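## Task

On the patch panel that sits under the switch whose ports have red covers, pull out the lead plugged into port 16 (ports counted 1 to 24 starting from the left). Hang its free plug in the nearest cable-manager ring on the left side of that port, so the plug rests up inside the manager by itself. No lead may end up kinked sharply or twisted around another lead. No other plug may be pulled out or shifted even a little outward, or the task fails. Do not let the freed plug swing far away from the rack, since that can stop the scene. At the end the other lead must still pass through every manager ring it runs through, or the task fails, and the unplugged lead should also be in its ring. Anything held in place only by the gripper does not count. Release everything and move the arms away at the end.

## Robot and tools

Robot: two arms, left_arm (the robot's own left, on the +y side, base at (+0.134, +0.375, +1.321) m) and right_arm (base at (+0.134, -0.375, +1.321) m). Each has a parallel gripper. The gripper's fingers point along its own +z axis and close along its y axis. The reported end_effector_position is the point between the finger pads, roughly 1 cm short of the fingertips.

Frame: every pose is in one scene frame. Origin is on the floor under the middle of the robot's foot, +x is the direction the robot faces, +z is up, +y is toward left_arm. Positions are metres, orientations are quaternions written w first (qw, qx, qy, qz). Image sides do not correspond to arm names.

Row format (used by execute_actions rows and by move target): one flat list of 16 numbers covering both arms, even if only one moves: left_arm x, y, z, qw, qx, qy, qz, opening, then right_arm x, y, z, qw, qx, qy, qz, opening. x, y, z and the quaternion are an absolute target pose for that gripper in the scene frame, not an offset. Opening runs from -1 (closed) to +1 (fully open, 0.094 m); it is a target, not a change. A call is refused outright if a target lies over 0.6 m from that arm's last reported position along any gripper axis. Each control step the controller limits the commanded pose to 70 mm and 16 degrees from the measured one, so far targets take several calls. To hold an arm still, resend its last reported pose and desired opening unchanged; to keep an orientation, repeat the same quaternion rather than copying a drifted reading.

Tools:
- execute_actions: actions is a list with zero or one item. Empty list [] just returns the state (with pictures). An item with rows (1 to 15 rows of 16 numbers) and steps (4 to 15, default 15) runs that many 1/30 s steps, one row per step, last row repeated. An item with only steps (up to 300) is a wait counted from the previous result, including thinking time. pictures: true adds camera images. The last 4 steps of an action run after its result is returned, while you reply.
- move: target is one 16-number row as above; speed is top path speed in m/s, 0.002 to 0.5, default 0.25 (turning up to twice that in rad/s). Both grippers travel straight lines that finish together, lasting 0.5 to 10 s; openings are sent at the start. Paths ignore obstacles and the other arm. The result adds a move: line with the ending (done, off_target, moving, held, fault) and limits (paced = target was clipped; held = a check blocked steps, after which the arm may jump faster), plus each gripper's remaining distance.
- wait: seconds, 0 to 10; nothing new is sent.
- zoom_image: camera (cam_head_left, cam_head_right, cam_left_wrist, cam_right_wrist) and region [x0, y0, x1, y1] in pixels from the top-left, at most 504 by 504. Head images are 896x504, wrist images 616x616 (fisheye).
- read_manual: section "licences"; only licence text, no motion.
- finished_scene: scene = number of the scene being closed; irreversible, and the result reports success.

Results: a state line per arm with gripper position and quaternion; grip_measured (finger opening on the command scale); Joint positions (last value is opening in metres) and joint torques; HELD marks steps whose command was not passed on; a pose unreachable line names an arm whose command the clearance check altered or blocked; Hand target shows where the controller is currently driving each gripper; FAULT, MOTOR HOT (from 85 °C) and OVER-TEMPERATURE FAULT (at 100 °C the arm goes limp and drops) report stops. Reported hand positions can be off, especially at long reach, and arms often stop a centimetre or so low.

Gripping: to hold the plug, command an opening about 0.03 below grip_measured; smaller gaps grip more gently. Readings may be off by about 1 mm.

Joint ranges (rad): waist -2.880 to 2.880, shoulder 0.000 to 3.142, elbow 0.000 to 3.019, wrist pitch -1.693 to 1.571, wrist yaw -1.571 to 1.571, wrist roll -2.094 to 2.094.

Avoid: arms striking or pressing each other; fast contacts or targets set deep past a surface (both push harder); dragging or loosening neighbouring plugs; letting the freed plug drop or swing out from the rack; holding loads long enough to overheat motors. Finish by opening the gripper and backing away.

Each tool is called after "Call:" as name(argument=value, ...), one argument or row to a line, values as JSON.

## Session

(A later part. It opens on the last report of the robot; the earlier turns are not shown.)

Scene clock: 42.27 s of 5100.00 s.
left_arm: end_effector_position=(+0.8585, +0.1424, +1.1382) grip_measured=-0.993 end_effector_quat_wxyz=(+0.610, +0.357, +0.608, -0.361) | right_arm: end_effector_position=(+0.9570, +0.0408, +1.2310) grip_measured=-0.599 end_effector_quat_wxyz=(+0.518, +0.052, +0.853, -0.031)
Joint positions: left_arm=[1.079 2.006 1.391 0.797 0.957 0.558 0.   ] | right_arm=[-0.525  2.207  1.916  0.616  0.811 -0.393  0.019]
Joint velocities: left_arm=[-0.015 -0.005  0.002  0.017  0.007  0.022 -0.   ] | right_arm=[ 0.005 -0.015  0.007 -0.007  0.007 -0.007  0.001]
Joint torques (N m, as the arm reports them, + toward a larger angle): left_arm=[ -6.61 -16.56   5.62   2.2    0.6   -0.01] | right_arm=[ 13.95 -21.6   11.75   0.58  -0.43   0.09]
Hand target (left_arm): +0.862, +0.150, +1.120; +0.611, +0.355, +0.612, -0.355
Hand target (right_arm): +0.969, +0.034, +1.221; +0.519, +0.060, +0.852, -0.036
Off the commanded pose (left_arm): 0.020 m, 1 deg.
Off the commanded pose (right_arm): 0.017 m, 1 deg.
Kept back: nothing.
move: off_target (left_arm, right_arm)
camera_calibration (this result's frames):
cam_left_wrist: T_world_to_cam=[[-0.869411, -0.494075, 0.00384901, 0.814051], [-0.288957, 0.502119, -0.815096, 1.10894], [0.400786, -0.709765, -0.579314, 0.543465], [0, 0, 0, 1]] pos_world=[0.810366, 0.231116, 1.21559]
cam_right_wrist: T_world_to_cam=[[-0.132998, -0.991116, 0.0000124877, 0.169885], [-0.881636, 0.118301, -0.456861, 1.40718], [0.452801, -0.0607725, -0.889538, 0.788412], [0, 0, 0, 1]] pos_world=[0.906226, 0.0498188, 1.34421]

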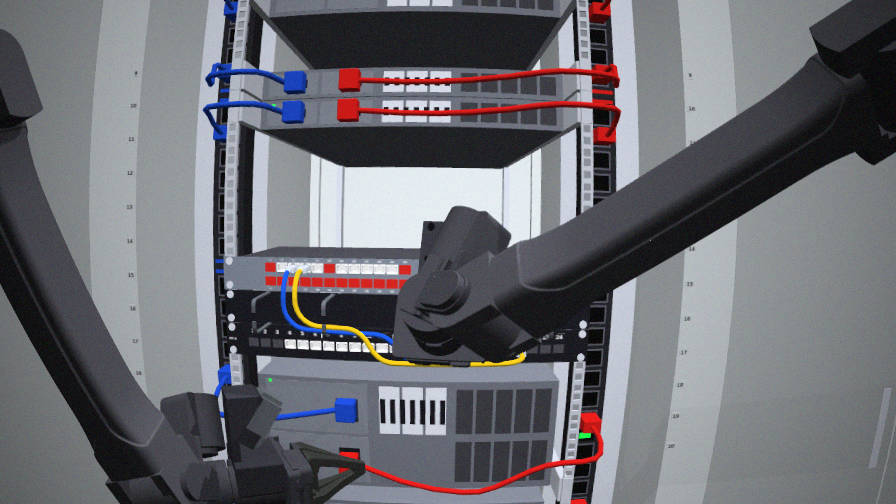

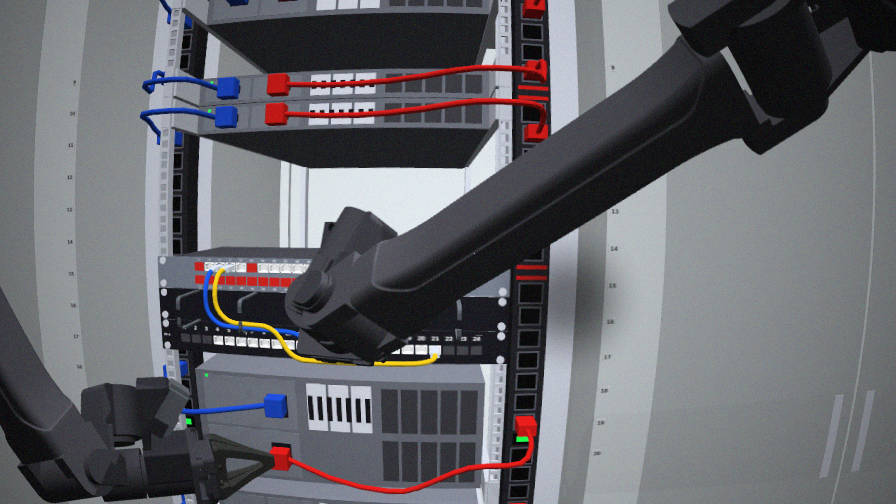

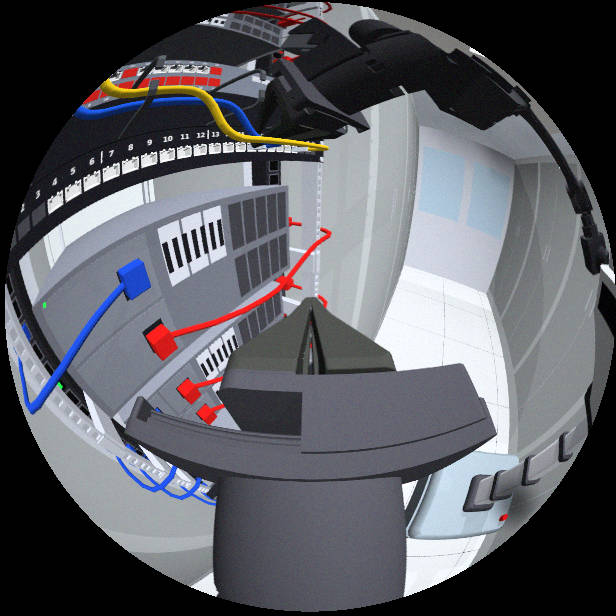

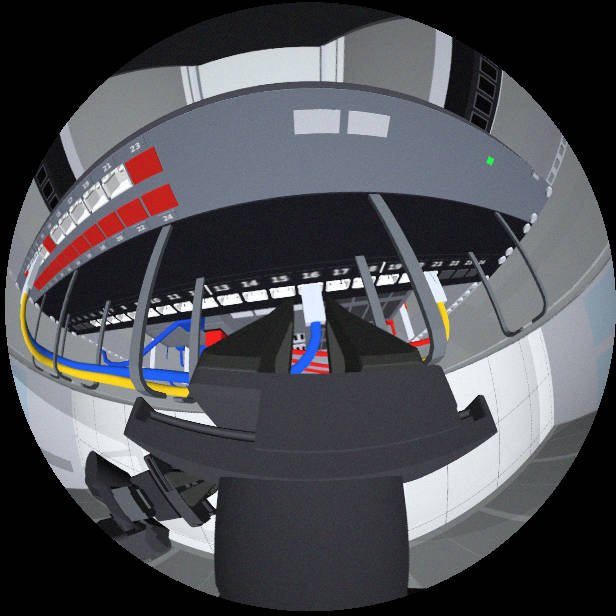

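Call:
execute_actions(
  actions=[
    {"rows":[[0.86,0.15,1.12,0.612,0.354,0.612,-0.354,-1, 0.968,0.037,1.226,0.519,0.06,0.852,-0.036,-0.79]]},
  ],
  pictures=true,
)

Call:
zoom_image(
  camera="cam_left_wrist",
  region=[220, 100, 340, 180],
)

Scene clock: 42.77 s of 5100.00 s.
left_arm: end_effector_position=(+0.8604, +0.1431, +1.1407) grip_measured=-0.993 end_effector_quat_wxyz=(+0.616, +0.358, +0.604, -0.357) | right_arm: end_effector_position=(+0.9570, +0.0383, +1.2303) grip_measured=-0.775 end_effector_quat_wxyz=(+0.516, +0.055, +0.854, -0.037)
Joint positions: left_arm=[1.079 2.006 1.393 0.811 0.957 0.558 0.   ] | right_arm=[-0.525  2.207  1.917  0.615  0.824 -0.393  0.011]
Joint velocities: left_arm=[-0.015 -0.015  0.007 -0.027 -0.051  0.022 -0.   ] | right_arm=[ 0.005 -0.005 -0.007 -0.002  0.022 -0.051 -0.002]
Joint torques (N m, as the arm reports them, + toward a larger angle): left_arm=[ -6.53 -16.6    4.99   2.16   0.56  -0.06] | right_arm=[ 14.59 -22.1   11.5    0.59  -0.64   0.04]
Steps of this call (steps 1 to 4: nothing new was sent; steps 5 to 15: the first 11 steps of this action). Readings (end_effector_position):
5: left_arm (+0.8595, +0.1426, +1.1391) | right_arm (+0.9566, +0.0395, +1.2306)
6: left_arm (+0.8599, +0.1428, +1.1397) | right_arm (+0.9566, +0.0386, +1.2299)
8: left_arm (+0.8602, +0.1430, +1.1403) | right_arm (+0.9570, +0.0383, +1.2303)
12: left_arm (+0.8604, +0.1431, +1.1407) | right_arm (+0.9570, +0.0383, +1.2303)
15: the state above
camera_calibration (this result's frames):
cam_left_wrist: T_world_to_cam=[[-0.866903, -0.498394, -0.00911489, 0.829379], [-0.279006, 0.500292, -0.819673, 1.10813], [0.41308, -0.708034, -0.57276, 0.526407], [0, 0, 0, 1]] pos_world=[0.810718, 0.231684, 1.21737]
cam_right_wrist: T_world_to_cam=[[-0.144295, -0.989517, 0.00591239, 0.17084], [-0.882743, 0.126021, -0.45264, 1.40266], [0.44715, -0.070533, -0.891674, 0.796026], [0, 0, 0, 1]] pos_world=[0.906895, 0.0484313, 1.34368]

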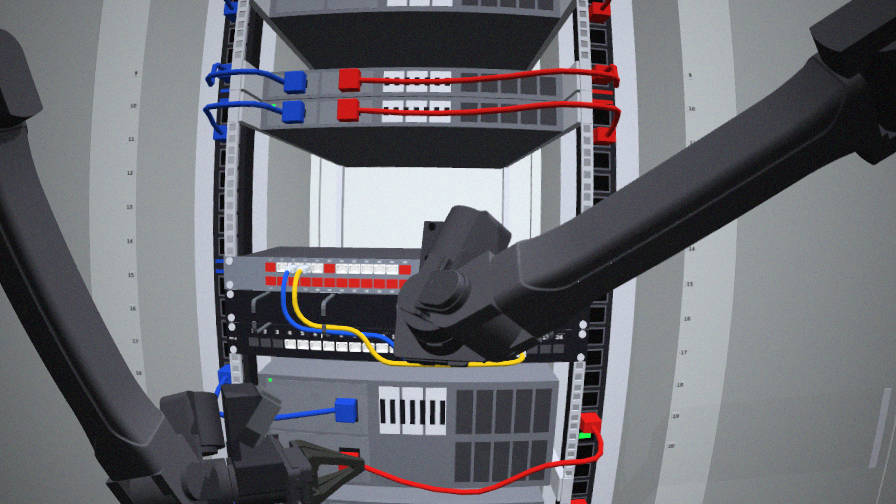

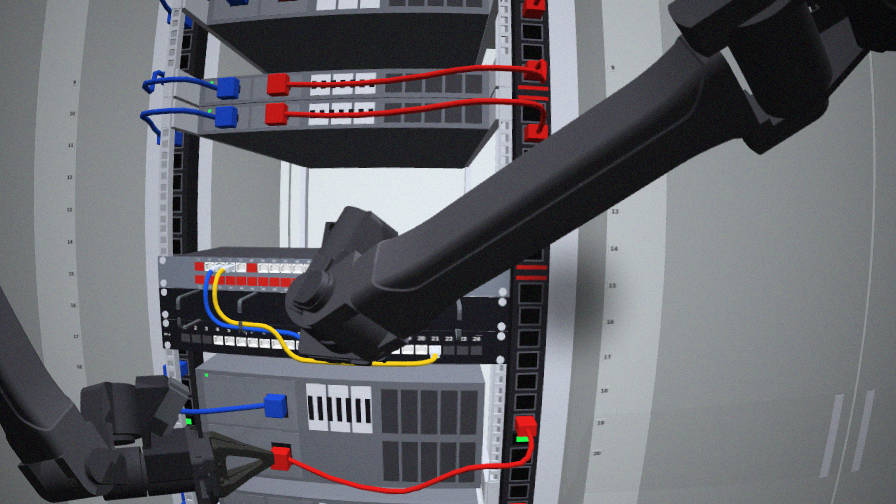

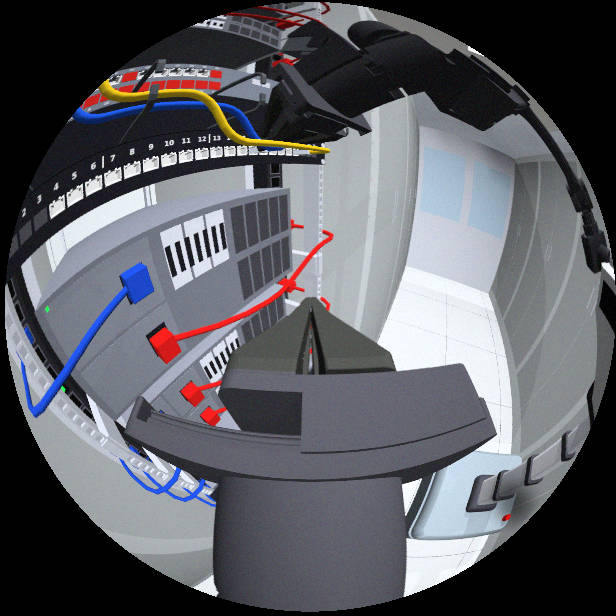

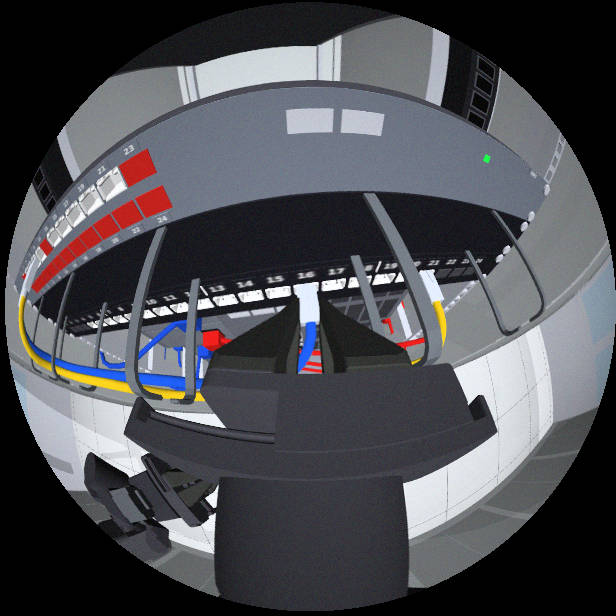

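Region (220, 100, 340, 180) of cam_left_wrist's 616x616 image, scaled by 4.200, with more detail than that image has.

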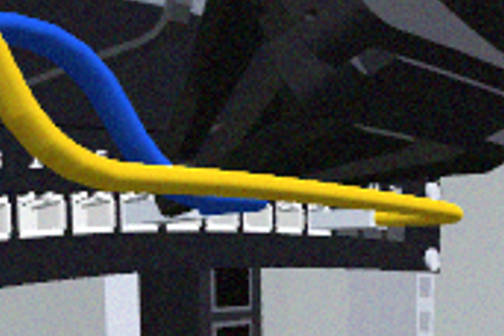

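Call:
execute_actions(
  actions=[
    {"rows":[[0.86,0.15,1.12,0.612,0.354,0.612,-0.354,-1, 0.955,0.039,1.24,0.519,0.06,0.852,-0.036,-0.81]]},
  ],
)

Call:
execute_actions(
  actions=[
    {"rows":[[0.86,0.15,1.12,0.612,0.354,0.612,-0.354,-1, 0.945,0.039,1.246,0.519,0.06,0.852,-0.036,-0.81]]},
  ],
)

Call:
execute_actions(
  actions=[
    {"rows":[[0.86,0.15,1.12,0.612,0.354,0.612,-0.354,-1, 0.935,0.039,1.25,0.519,0.06,0.852,-0.036,-0.81]]},
  ],
)

Scene clock: 43.30 s of 5100.00 s.
left_arm: end_effector_position=(+0.8604, +0.1431, +1.1407) grip_measured=-0.993 end_effector_quat_wxyz=(+0.616, +0.358, +0.604, -0.357) | right_arm: end_effector_position=(+0.9568, +0.0383, +1.2304) grip_measured=-0.785 end_effector_quat_wxyz=(+0.515, +0.055, +0.854, -0.037)
Joint positions: left_arm=[1.079 2.006 1.393 0.811 0.957 0.558 0.   ] | right_arm=[-0.525  2.207  1.917  0.615  0.826 -0.393  0.01 ]
Joint velocities: left_arm=[-0.015 -0.005 -0.017 -0.007  0.022 -0.037 -0.   ] | right_arm=[-0.015 -0.005  0.002  0.002 -0.007 -0.095  0.001]
Joint torques (N m, as the arm reports them, + toward a larger angle): left_arm=[ -6.63 -16.62   4.97   2.17   0.56  -0.06] | right_arm=[ 16.66 -25.26   6.73   1.83   0.02  -0.07]
Off your previous action's commanded pose (left_arm): 0.022 m, 1 deg at its last step (step 4 of this call).
Off your previous action's commanded pose (right_arm): 0.012 m, 1 deg at its last step (step 4 of this call).
Steps of this call (steps 1 to 4: the last 4 steps of your previous action; step 5: nothing new was sent; steps 6 to 16: the first 11 steps of this action). Readings (end_effector_position):
6: left_arm (+0.8604, +0.1431, +1.1407) | right_arm (+0.9568, +0.0383, +1.2304)
7: left_arm (+0.8604, +0.1431, +1.1407) | right_arm (+0.9568, +0.0383, +1.2304)
9: left_arm (+0.8604, +0.1431, +1.1407) | right_arm (+0.9568, +0.0383, +1.2304)
13: left_arm (+0.8604, +0.1431, +1.1407) | right_arm (+0.9568, +0.0383, +1.2304)
16: the state above

Scene clock: 43.80 s of 5100.00 s.
left_arm: end_effector_position=(+0.8604, +0.1431, +1.1407) grip_measured=-0.993 end_effector_quat_wxyz=(+0.616, +0.358, +0.604, -0.357) | right_arm: end_effector_position=(+0.9553, +0.0383, +1.2318) grip_measured=-0.785 end_effector_quat_wxyz=(+0.518, +0.051, +0.853, -0.033)
Joint positions: left_arm=[1.079 2.006 1.393 0.811 0.957 0.558 0.   ] | right_arm=[-0.525  2.2    1.902  0.623  0.813 -0.397  0.01 ]
Joint velocities: left_arm=[-0.015 -0.005 -0.007  0.007 -0.007  0.022 -0.001] | right_arm=[-0.005  0.005  0.002 -0.017 -0.007 -0.081  0.   ]
Joint torques (N m, as the arm reports them, + toward a larger angle): left_arm=[ -6.63 -16.66   4.98   2.12   0.57  -0.06] | right_arm=[ 17.64 -26.65   4.41   2.39   0.96  -0.06]
Off your previous action's commanded pose (left_arm): 0.022 m, 1 deg at its last step (step 4 of this call).
Off your previous action's commanded pose (right_arm): 0.010 m, 1 deg at its last step (step 4 of this call).
Steps of this call (steps 1 to 4: the last 4 steps of your previous action; steps 5 to 15: the first 11 steps of this action). Readings (end_effector_position):
5: left_arm (+0.8604, +0.1431, +1.1407) | right_arm (+0.9559, +0.0384, +1.2306)
6: left_arm (+0.8604, +0.1431, +1.1407) | right_arm (+0.9556, +0.0385, +1.2315)
8: left_arm (+0.8604, +0.1431, +1.1407) | right_arm (+0.9553, +0.0385, +1.2321)
12: left_arm (+0.8604, +0.1431, +1.1407) | right_arm (+0.9553, +0.0383, +1.2318)
15: the state above

Scene clock: 44.30 s of 5100.00 s.
left_arm: end_effector_position=(+0.8604, +0.1431, +1.1407) grip_measured=-0.993 end_effector_quat_wxyz=(+0.616, +0.358, +0.604, -0.357) | right_arm: end_effector_position=(+0.9545, +0.0382, +1.2326) grip_measured=-0.785 end_effector_quat_wxyz=(+0.522, +0.045, +0.851, -0.029)
Joint positions: left_arm=[1.079 2.006 1.393 0.811 0.957 0.558 0.   ] | right_arm=[-0.527  2.193  1.887  0.635  0.794 -0.404  0.01 ]
Joint velocities: left_arm=[-0.005 -0.015  0.002 -0.002 -0.007 -0.037 -0.001] | right_arm=[-0.024 -0.015  0.022  0.007 -0.051  0.051 -0.001]
Joint torques (N m, as the arm reports them, + toward a larger angle): left_arm=[ -6.68 -16.56   4.97   2.15   0.56  -0.06] | right_arm=[ 18.32 -26.82   2.79   2.84   2.09  -0.08]
Off your previous action's commanded pose (left_arm): 0.022 m, 1 deg at its last step (step 4 of this call).
Off your previous action's commanded pose (right_arm): 0.018 m, 1 deg at its last step (step 4 of this call).
Steps of this call (steps 1 to 4: the last 4 steps of your previous action; steps 5 to 15: the first 11 steps of this action). Readings (end_effector_position):
5: left_arm (+0.8604, +0.1431, +1.1407) | right_arm (+0.9547, +0.0384, +1.2319)
6: left_arm (+0.8604, +0.1431, +1.1407) | right_arm (+0.9545, +0.0383, +1.2325)
8: left_arm (+0.8604, +0.1431, +1.1407) | right_arm (+0.9546, +0.0381, +1.2325)
12: left_arm (+0.8604, +0.1431, +1.1407) | right_arm (+0.9545, +0.0381, +1.2326)
15: the state above

Retention is firm (~15 N so far).

Call:
execute_actions(
  actions=[
    {"rows":[[0.86,0.15,1.12,0.612,0.354,0.612,-0.354,-1, 0.927,0.039,1.25,0.519,0.06,0.852,-0.036,-0.81]]},
  ],
  pictures=true,
)

Scene clock: 44.80 s of 5100.00 s.
left_arm: end_effector_position=(+0.8604, +0.1431, +1.1407) grip_measured=-0.993 end_effector_quat_wxyz=(+0.616, +0.358, +0.604, -0.357) | right_arm: end_effector_position=(+0.9536, +0.0381, +1.2325) grip_measured=-0.788 end_effector_quat_wxyz=(+0.525, +0.038, +0.849, -0.029)
Joint positions: left_arm=[1.079 2.006 1.393 0.811 0.957 0.558 0.   ] | right_arm=[-0.528  2.191  1.878  0.648  0.783 -0.419  0.01 ]
Joint velocities: left_arm=[ 0.005 -0.005 -0.007  0.002  0.051  0.081 -0.001] | right_arm=[ 0.005  0.005  0.007  0.012 -0.081 -0.037 -0.   ]
Joint torques (N m, as the arm reports them, + toward a larger angle): left_arm=[ -6.66 -16.61   4.98   2.16   0.56  -0.06] | right_arm=[ 18.77 -27.47   1.22   3.06   2.67   0.13]
Off your previous action's commanded pose (left_arm): 0.022 m, 1 deg at its last step (step 4 of this call).
Off your previous action's commanded pose (right_arm): 0.026 m, 2 deg at its last step (step 4 of this call).
Steps of this call (steps 1 to 4: the last 4 steps of your previous action; steps 5 to 15: the first 11 steps of this action). Readings (end_effector_position):
5: left_arm (+0.8604, +0.1431, +1.1407) | right_arm (+0.9537, +0.0382, +1.2323)
6: left_arm (+0.8604, +0.1431, +1.1407) | right_arm (+0.9536, +0.0383, +1.2325)
8: left_arm (+0.8604, +0.1431, +1.1407) | right_arm (+0.9535, +0.0382, +1.2325)
12: left_arm (+0.8604, +0.1431, +1.1407) | right_arm (+0.9536, +0.0383, +1.2327)
15: the state above
camera_calibration (this result's frames):
cam_left_wrist: T_world_to_cam=[[-0.866903, -0.498394, -0.00911489, 0.829379], [-0.279006, 0.500292, -0.819673, 1.10813], [0.41308, -0.708034, -0.57276, 0.526407], [0, 0, 0, 1]] pos_world=[0.810718, 0.231684, 1.21737]
cam_right_wrist: T_world_to_cam=[[-0.10695, -0.994226, 0.00870866, 0.131276], [-0.876889, 0.0901917, -0.472157, 1.42053], [0.468645, -0.0581335, -0.881472, 0.765946], [0, 0, 0, 1]] pos_world=[0.90073, 0.0469253, 1.34473]

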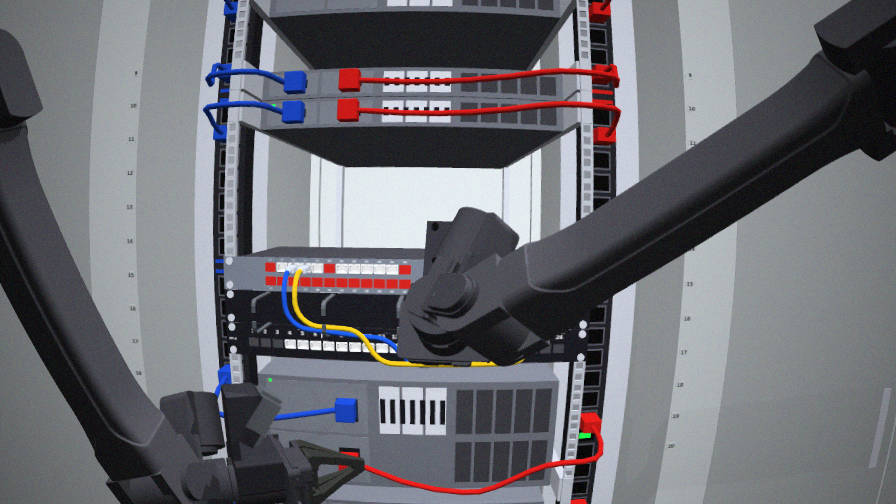

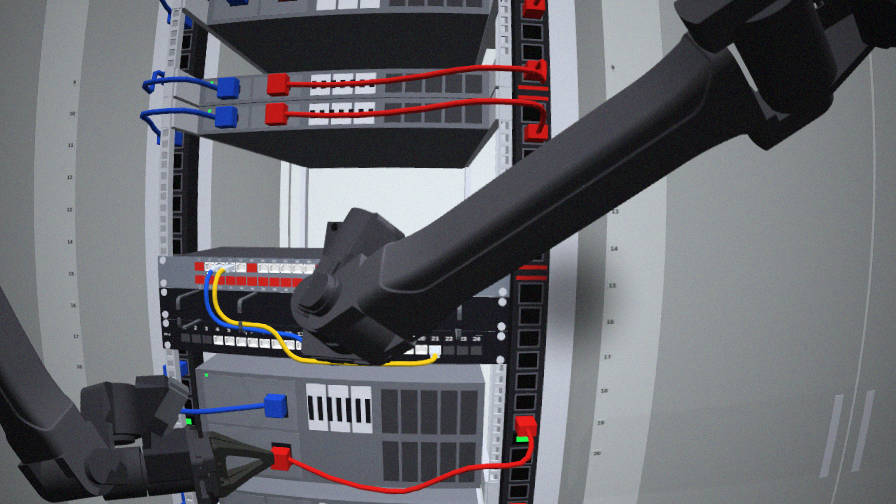

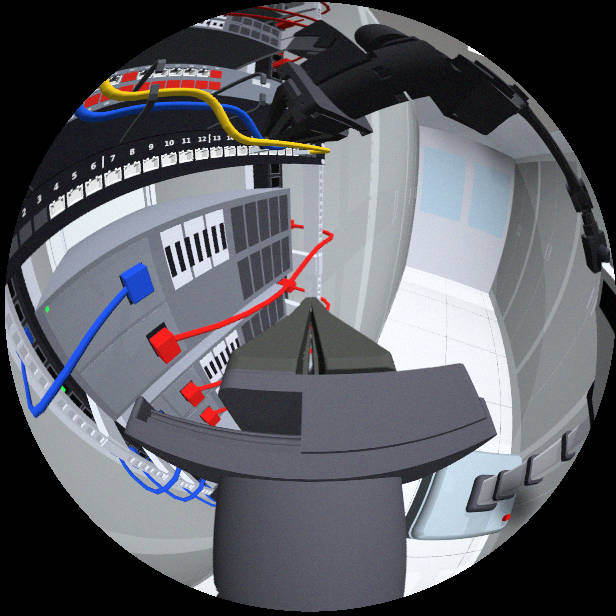

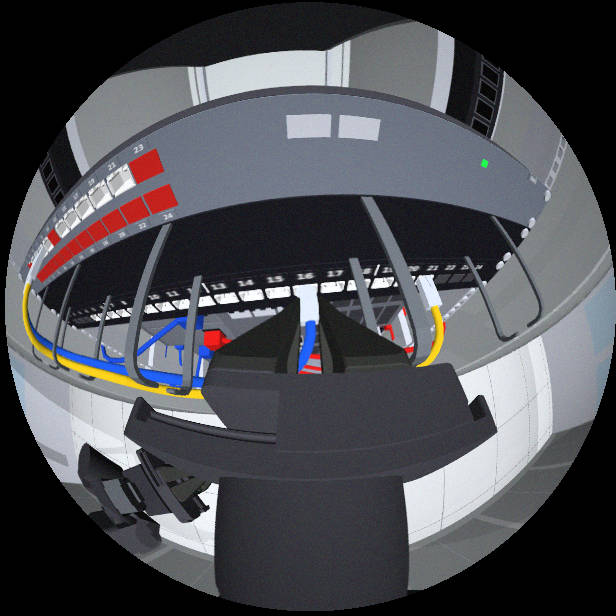

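Call:
move(
  target=[0.90,0.07,1.15,0.75,0.433,0.25,0.433,-1, 0.953,0.039,1.24,0.519,0.06,0.852,-0.036,-0.81],
  speed=0.2,
)

Scene clock: 50.10 s of 5100.00 s.
left_arm: end_effector_position=(+0.9108, +0.0854, +1.1631) grip_measured=-0.993 end_effector_quat_wxyz=(+0.736, +0.468, +0.262, +0.412) | right_arm: end_effector_position=(+0.9558, +0.0369, +1.2324) grip_measured=-0.789 end_effector_quat_wxyz=(+0.524, +0.041, +0.850, -0.028)
Joint positions: left_arm=[0.927 2.368 1.729 1.543 0.502 1.813 0.   ] | right_arm=[-0.53   2.191  1.885  0.636  0.785 -0.41   0.01 ]
Joint velocities: left_arm=[ 0.005 -0.005 -0.027 -0.017  0.037  0.066  0.001] | right_arm=[ 0.005 -0.005 -0.007 -0.002 -0.037 -0.022  0.   ]
Joint torques (N m, as the arm reports them, + toward a larger angle): left_arm=[-12.25 -16.32   5.9    2.19   0.33   0.07] | right_arm=[ 16.92 -23.95   8.78   1.22   1.7    0.09]
Hand target (left_arm): +0.901, +0.070, +1.151; +0.737, +0.469, +0.255, +0.414
Hand target (right_arm): +0.953, +0.039, +1.240; +0.519, +0.059, +0.852, -0.035
Off your previous action's commanded pose (left_arm): 0.022 m, 1 deg at its last step (step 4 of this call).
Off your previous action's commanded pose (right_arm): 0.032 m, 3 deg at its last step (step 4 of this call).
Off the commanded pose (left_arm): 0.023 m, 5 deg.
Off the commanded pose (right_arm): 0.008 m, 2 deg.
joint sent to its limit (left arm) — the command would take joint 4 (wrist pitch) past its upper limit, so that joint was sent only as far as its limit.
Kept back: nothing.
move: off_target (left_arm)
camera_calibration (this result's frames):
cam_left_wrist: T_world_to_cam=[[0.369321, -0.228212, -0.900845, 0.732623], [-0.0214938, 0.967021, -0.253788, 0.236831], [0.929053, 0.113092, 0.352236, -1.13838], [0, 0, 0, 1]] pos_world=[0.792134, 0.0669136, 1.12106]
cam_right_wrist: T_world_to_cam=[[-0.111192, -0.993786, 0.0050666, 0.138866], [-0.878322, 0.095885, -0.468356, 1.41895], [0.464959, -0.0565274, -0.883526, 0.770738], [0, 0, 0, 1]] pos_world=[0.903376, 0.0455148, 1.34484]

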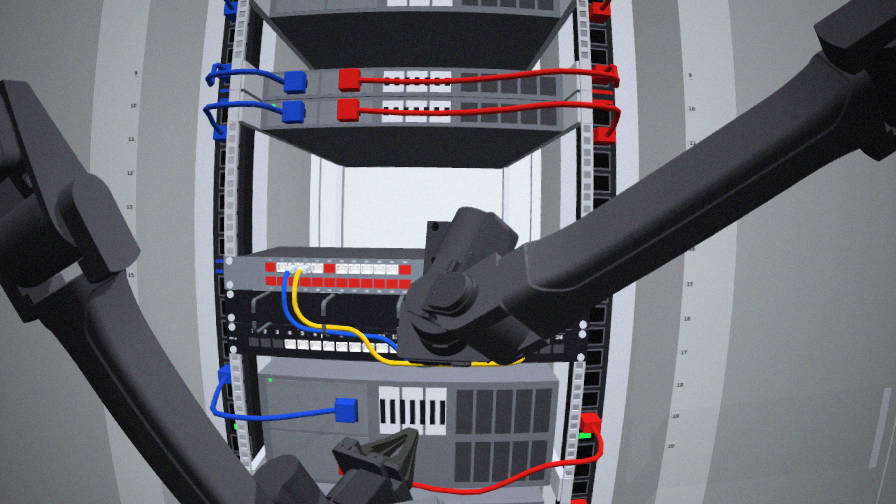

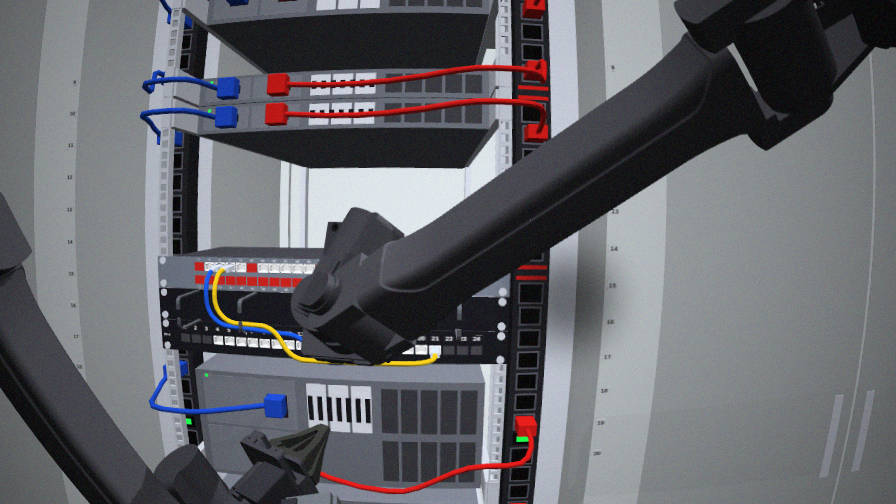

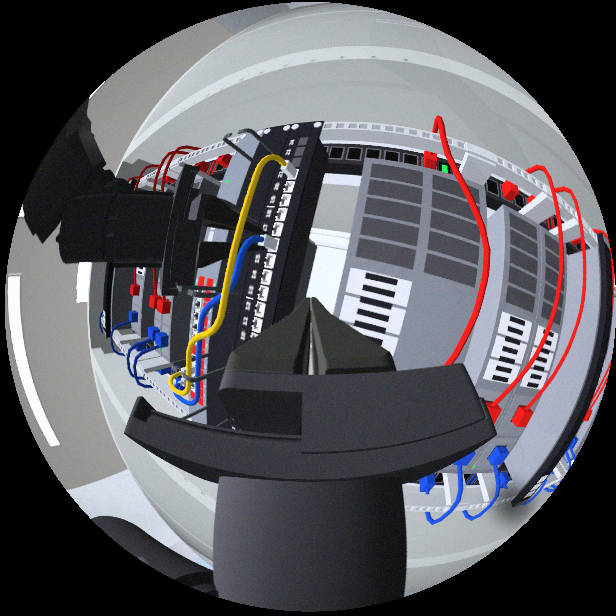

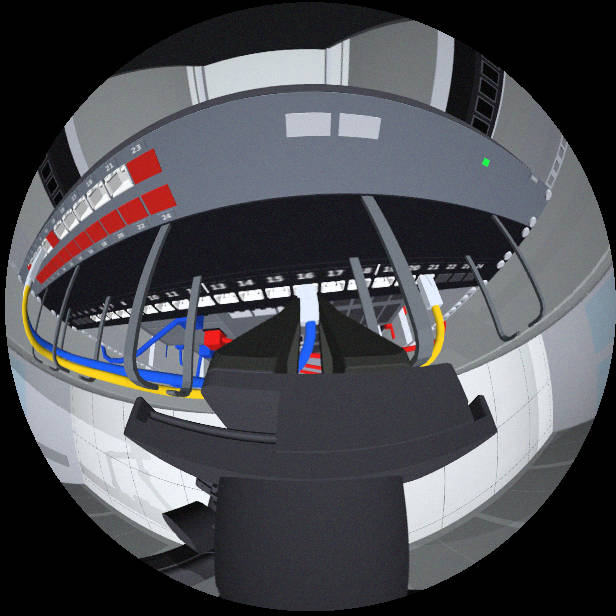

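Call:
zoom_image(
  camera="cam_left_wrist",
  region=[210, 140, 340, 300],
)

Region (210, 140, 340, 300) of cam_left_wrist's 616x616 image, scaled by 3.150, with more detail than that image has; it fills the left 410 columns of this view, and the rest is white.

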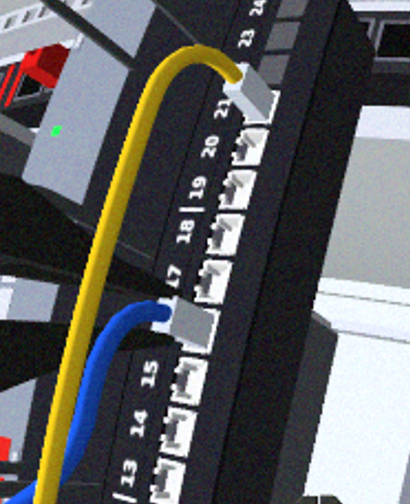

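Call:
zoom_image(
  camera="cam_right_wrist",
  region=[270, 250, 460, 340],
)

Call:
zoom_image(
  camera="cam_head_left",
  region=[265, 255, 335, 295],
)

Region (270, 250, 460, 340) of cam_right_wrist's 616x616 image, scaled by 2.653, with more detail than that image has; it fills the top 239 rows of this view, and the rest is white.

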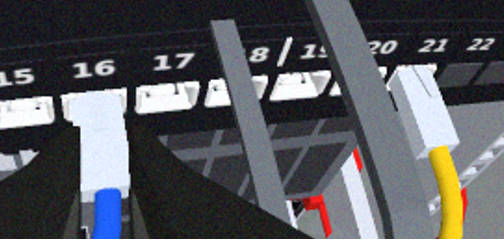

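Region (265, 255, 335, 295) of cam_head_left's 896x504 image, scaled by 7.200, with more detail than that image has; it fills the top 288 rows of this view, and the rest is white.

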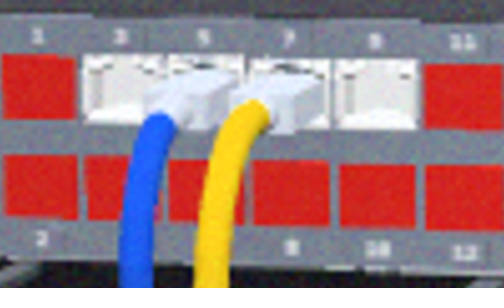

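Call:
move(
  target=[0.85,0.09,1.15,0.75,0.433,0.25,0.433,-1, 0.93,0.039,1.28,0.519,0.06,0.852,-0.036,-0.6],
  speed=0.05,
)

Call:
move(
  target=[0.82,0.10,1.17,0.536,0.585,0.449,0.411,-0.5, 0.82,-0.2,1.30,0.55,-0.3,0.74,0.24,-0.6],
  speed=0.2,
)

Call:
move(
  target=[0.86,0.05,1.29,0.536,0.585,0.449,0.411,-0.5, 0.87,-0.14,1.22,0.55,-0.4,0.62,0.38,-0.6],
  speed=0.15,
)

Scene clock: 56.63 s of 5100.00 s.
left_arm: end_effector_position=(+0.8444, +0.0782, +1.1373) grip_measured=-0.993 end_effector_quat_wxyz=(+0.716, +0.533, +0.264, +0.364) | right_arm: end_effector_position=(+0.9313, +0.0398, +1.2657) grip_measured=-0.601 end_effector_quat_wxyz=(+0.513, +0.055, +0.856, -0.039)
Joint positions: left_arm=[0.927 2.301 1.477 1.544 0.545 1.883 0.   ] | right_arm=[-0.479  2.126  1.805  0.657  0.873 -0.415  0.019]
Joint velocities: left_arm=[ 0.005  0.005  0.007 -0.002 -0.022  0.066  0.001] | right_arm=[-0.015 -0.015 -0.022 -0.027 -0.022 -0.11   0.   ]
Joint torques (N m, as the arm reports them, + toward a larger angle): left_arm=[ -9.92 -19.39   1.72   2.19   0.4    0.04] | right_arm=[ 16.66 -24.79   6.54   2.03  -0.06  -0.1 ]
Hand target (left_arm): +0.851, +0.089, +1.148; +0.713, +0.529, +0.255, +0.382
Hand target (right_arm): +0.931, +0.040, +1.280; +0.519, +0.060, +0.852, -0.036
Off the commanded pose (left_arm): 0.018 m, 15 deg.
Off the commanded pose (right_arm): 0.014 m, 1 deg.
joint sent to its limit (left arm) — the command would take joint 4 (wrist pitch) past its upper limit, so that joint was sent only as far as its limit.
Kept back: nothing.
After step 90, 1.90 s passed at rest.
move: off_target (left_arm, right_arm)
camera_calibration (this result's frames):
cam_left_wrist: T_world_to_cam=[[0.248267, -0.173514, -0.953025, 0.889569], [0.0382253, 0.984815, -0.169344, 0.0879285], [0.967937, 0.00561288, 0.25113, -0.976256], [0, 0, 0, 1]] pos_world=[0.720742, 0.0732387, 1.10784]
cam_right_wrist: T_world_to_cam=[[-0.145513, -0.989299, 0.0106711, 0.163582], [-0.885308, 0.125387, -0.447781, 1.39212], [0.441651, -0.0746051, -0.89408, 0.847534], [0, 0, 0, 1]] pos_world=[0.881944, 0.0505074, 1.37938]

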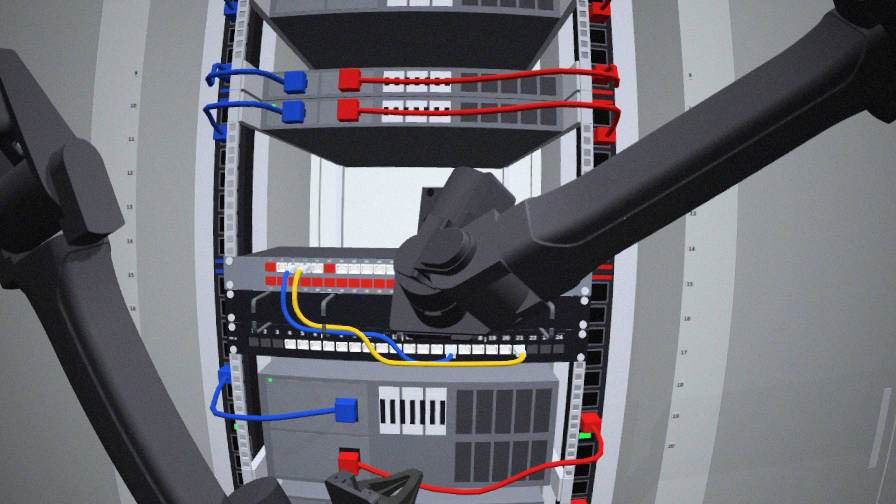

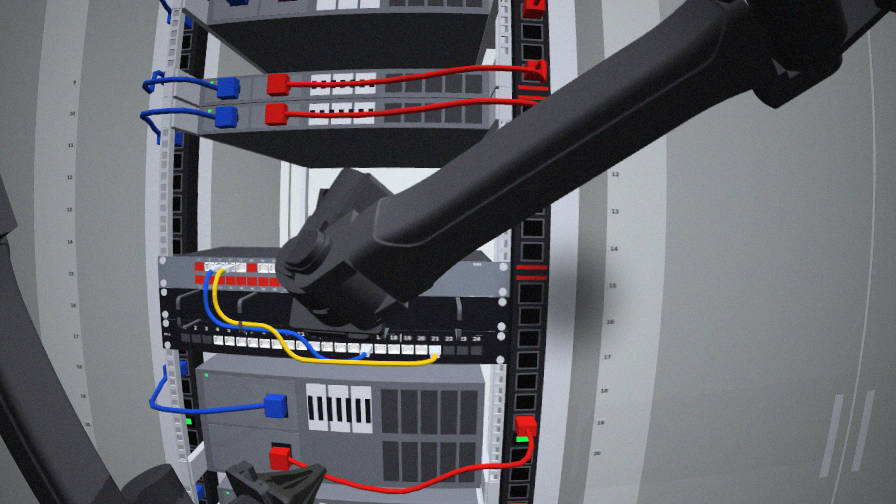

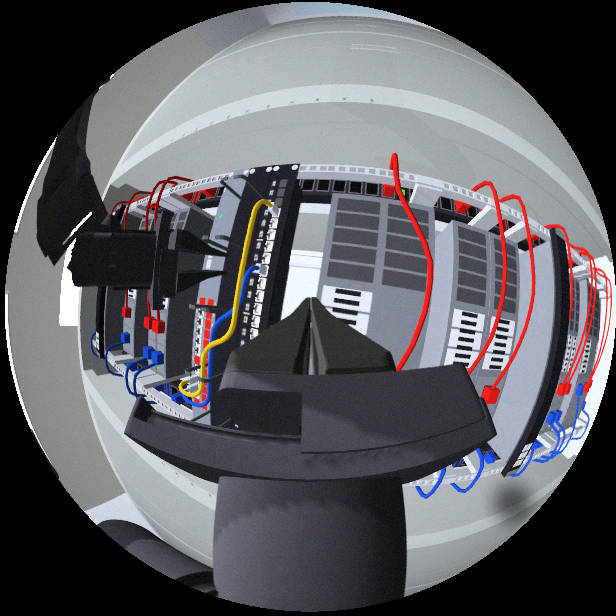

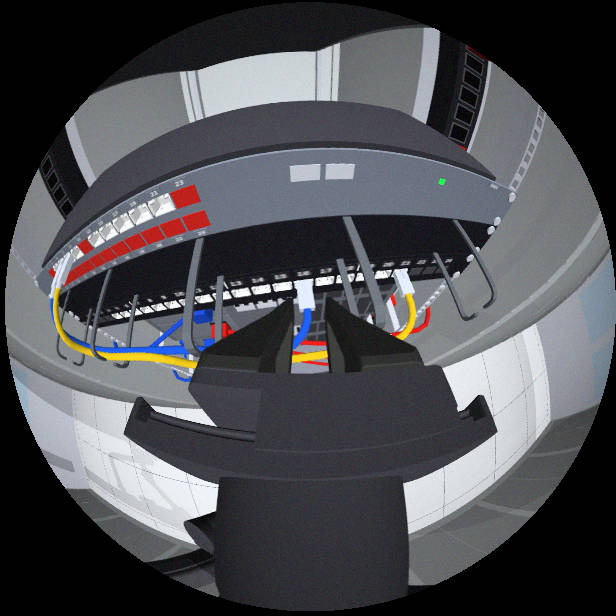

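Scene clock: 59.40 s of 5100.00 s.
left_arm: end_effector_position=(+0.8188, +0.1026, +1.1606) grip_measured=-0.503 end_effector_quat_wxyz=(+0.537, +0.580, +0.455, +0.410) | right_arm: end_effector_position=(+0.8237, -0.2003, +1.3030) grip_measured=-0.601 end_effector_quat_wxyz=(+0.555, -0.288, +0.741, +0.243)
Joint positions: left_arm=[ 0.799  2.082  1.163  1.412 -0.065  2.031  0.023] | right_arm=[-0.977  1.409  0.977  0.508 -0.473 -0.563  0.019]
Joint velocities: left_arm=[ 0.024 -0.005 -0.002  0.002 -0.022  0.066  0.   ] | right_arm=[-0.015  0.005  0.007 -0.017  0.051  0.037 -0.001]
Joint torques (N m, as the arm reports them, + toward a larger angle): left_arm=[-11.11 -17.57   1.33   1.52   0.35   0.07] | right_arm=[  5.73 -19.04   5.3    0.8   -0.62  -0.11]
Hand target (left_arm): +0.819, +0.100, +1.169; +0.537, +0.583, +0.450, +0.412
Hand target (right_arm): +0.819, -0.201, +1.303; +0.552, -0.294, +0.741, +0.243
Off the commanded pose (left_arm): 0.010 m, 1 deg.
Off the commanded pose (right_arm): 0.005 m, 2 deg.
Kept back: nothing.
move: done
camera_calibration (this result's frames):
cam_left_wrist: T_world_to_cam=[[-0.0769827, 0.00552923, -0.997017, 1.22131], [-0.359658, 0.932503, 0.0329417, 0.165239], [0.929903, 0.361121, -0.0697979, -0.59028], [0, 0, 0, 1]] pos_world=[0.702352, 0.052324, 1.17102]
cam_right_wrist: T_world_to_cam=[[0.68913, -0.723373, -0.0427909, -0.654602], [-0.579205, -0.514377, -0.632406, 1.20389], [0.435455, 0.460595, -0.773454, 0.865566], [0, 0, 0, 1]] pos_world=[0.771491, -0.252943, 1.40281]

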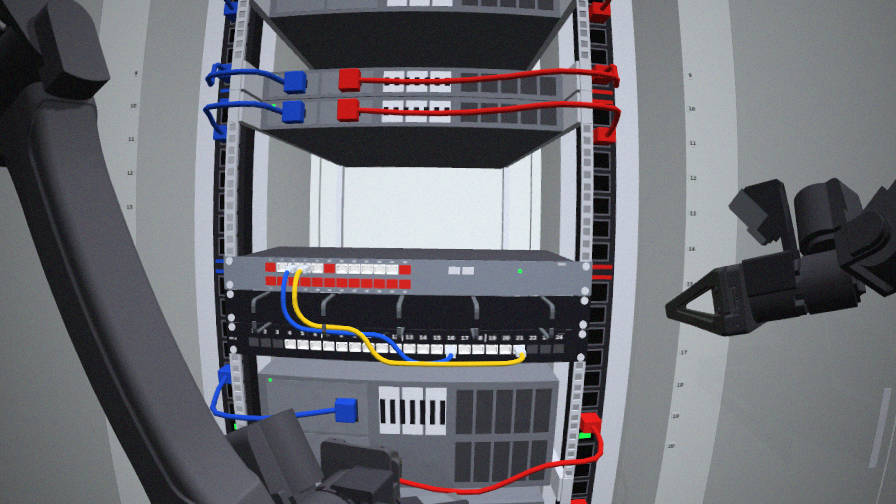

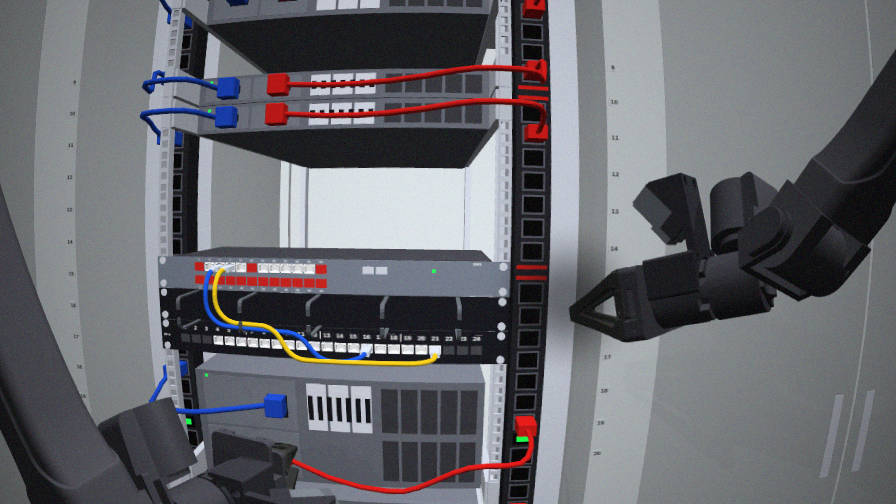

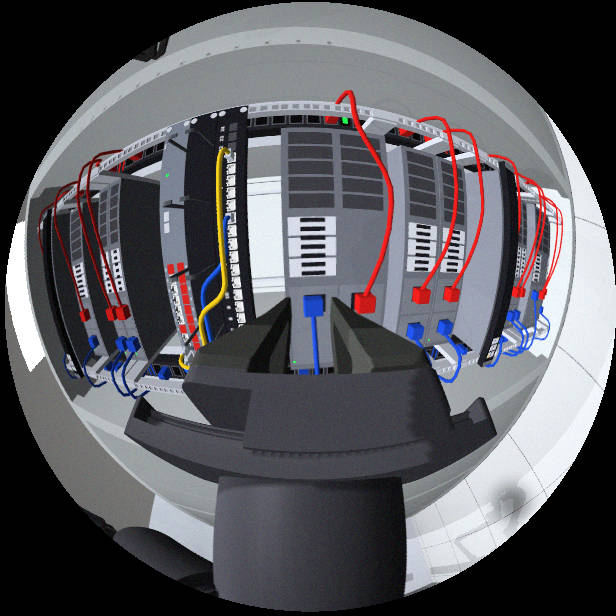

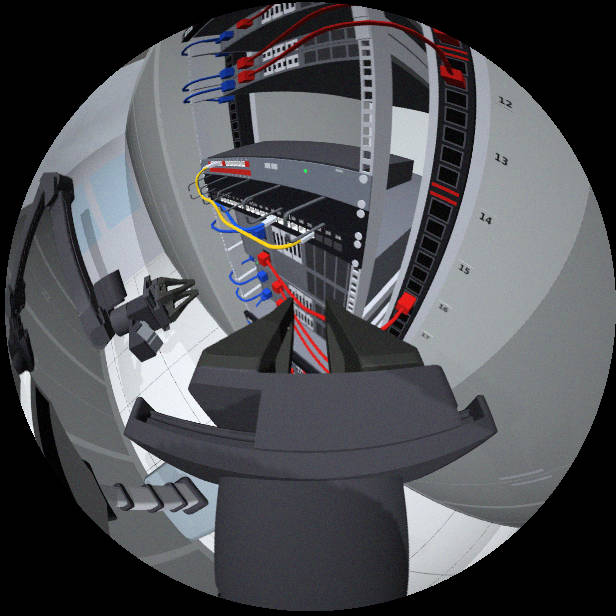

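Scene clock: 61.23 s of 5100.00 s.
left_arm: end_effector_position=(+0.8454, +0.0511, +1.2742) grip_measured=-0.503 end_effector_quat_wxyz=(+0.539, +0.588, +0.462, +0.388) | right_arm: end_effector_position=(+0.8561, -0.1351, +1.2234) grip_measured=-0.601 end_effector_quat_wxyz=(+0.549, -0.396, +0.624, +0.390)
Joint positions: left_arm=[ 0.641  1.878  1.17   1.169 -0.197  2.073  0.023] | right_arm=[-1.025  1.762  1.337  0.348 -0.935 -0.728  0.019]
Joint velocities: left_arm=[ 0.005 -0.015  0.012 -0.007 -0.022  0.007  0.   ] | right_arm=[-0.015 -0.005  0.002 -0.002 -0.022 -0.066  0.001]
Joint torques (N m, as the arm reports them, + toward a larger angle): left_arm=[-11.8  -17.42   6.11   1.54   0.38   0.06] | right_arm=[  6.91 -21.22   9.37   0.49  -0.7   -0.1 ]
Hand target (left_arm): +0.858, +0.052, +1.291; +0.543, +0.580, +0.458, +0.400
Hand target (right_arm): +0.868, -0.141, +1.220; +0.554, -0.400, +0.622, +0.382
Off the commanded pose (left_arm): 0.021 m, 3 deg.
Off the commanded pose (right_arm): 0.015 m, 1 deg.
joint sent to its limit (left arm) — the command would take joint 6 (wrist roll) past its upper limit, so that joint was sent only as far as its limit.
Kept back: nothing.
move: off_target (left_arm, right_arm)
camera_calibration (this result's frames):
cam_left_wrist: T_world_to_cam=[[-0.114722, -0.0107842, -0.993339, 1.36504], [-0.335663, 0.94155, 0.0285443, 0.203945], [0.93497, 0.336702, -0.111636, -0.53828], [0, 0, 0, 1]] pos_world=[0.728333, 0.00393599, 1.29003]
cam_right_wrist: T_world_to_cam=[[0.918351, -0.391751, -0.0562421, -0.768121], [-0.295093, -0.583095, -0.756915, 1.10571], [0.263728, 0.71171, -0.651089, 0.791138], [0, 0, 0, 1]] pos_world=[0.823045, -0.219241, 1.30882]

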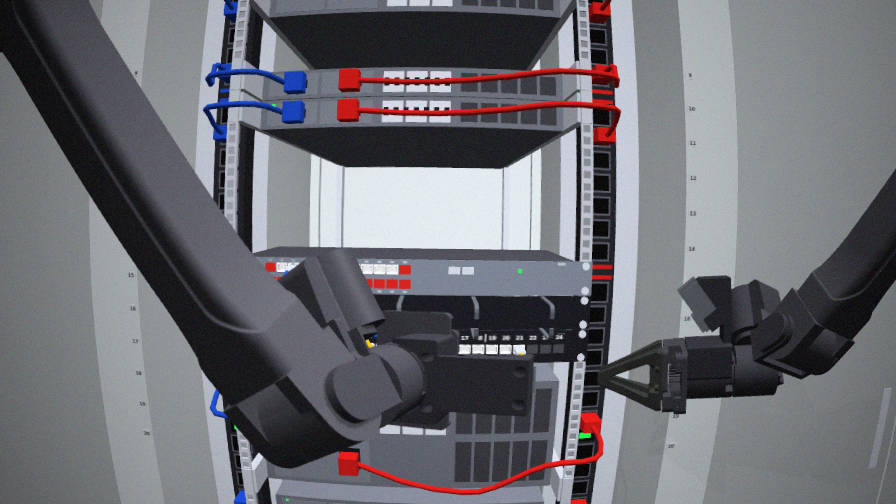

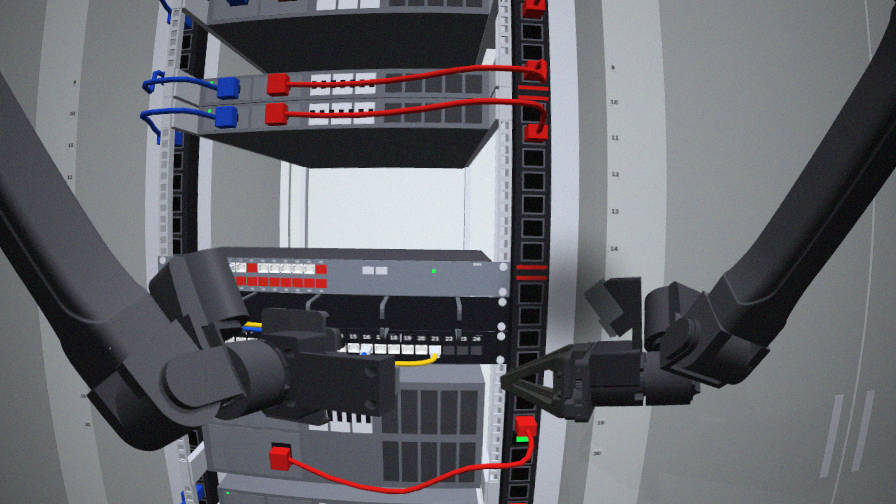

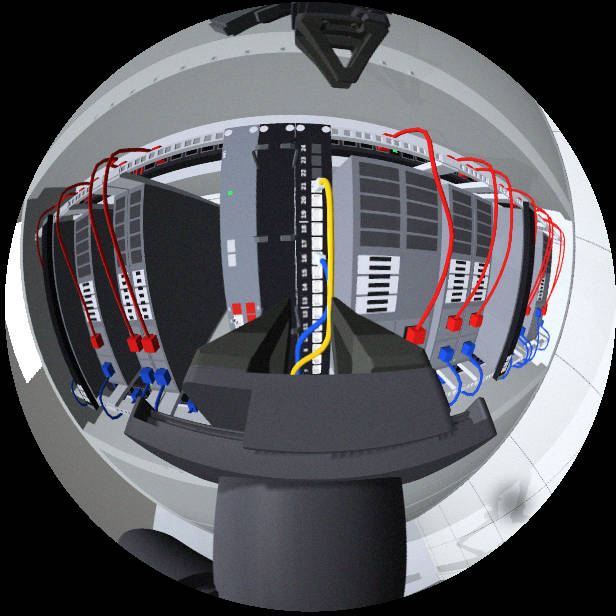

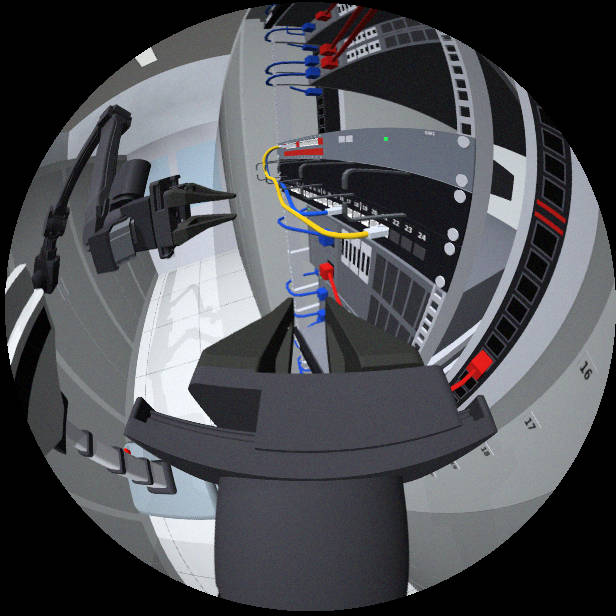

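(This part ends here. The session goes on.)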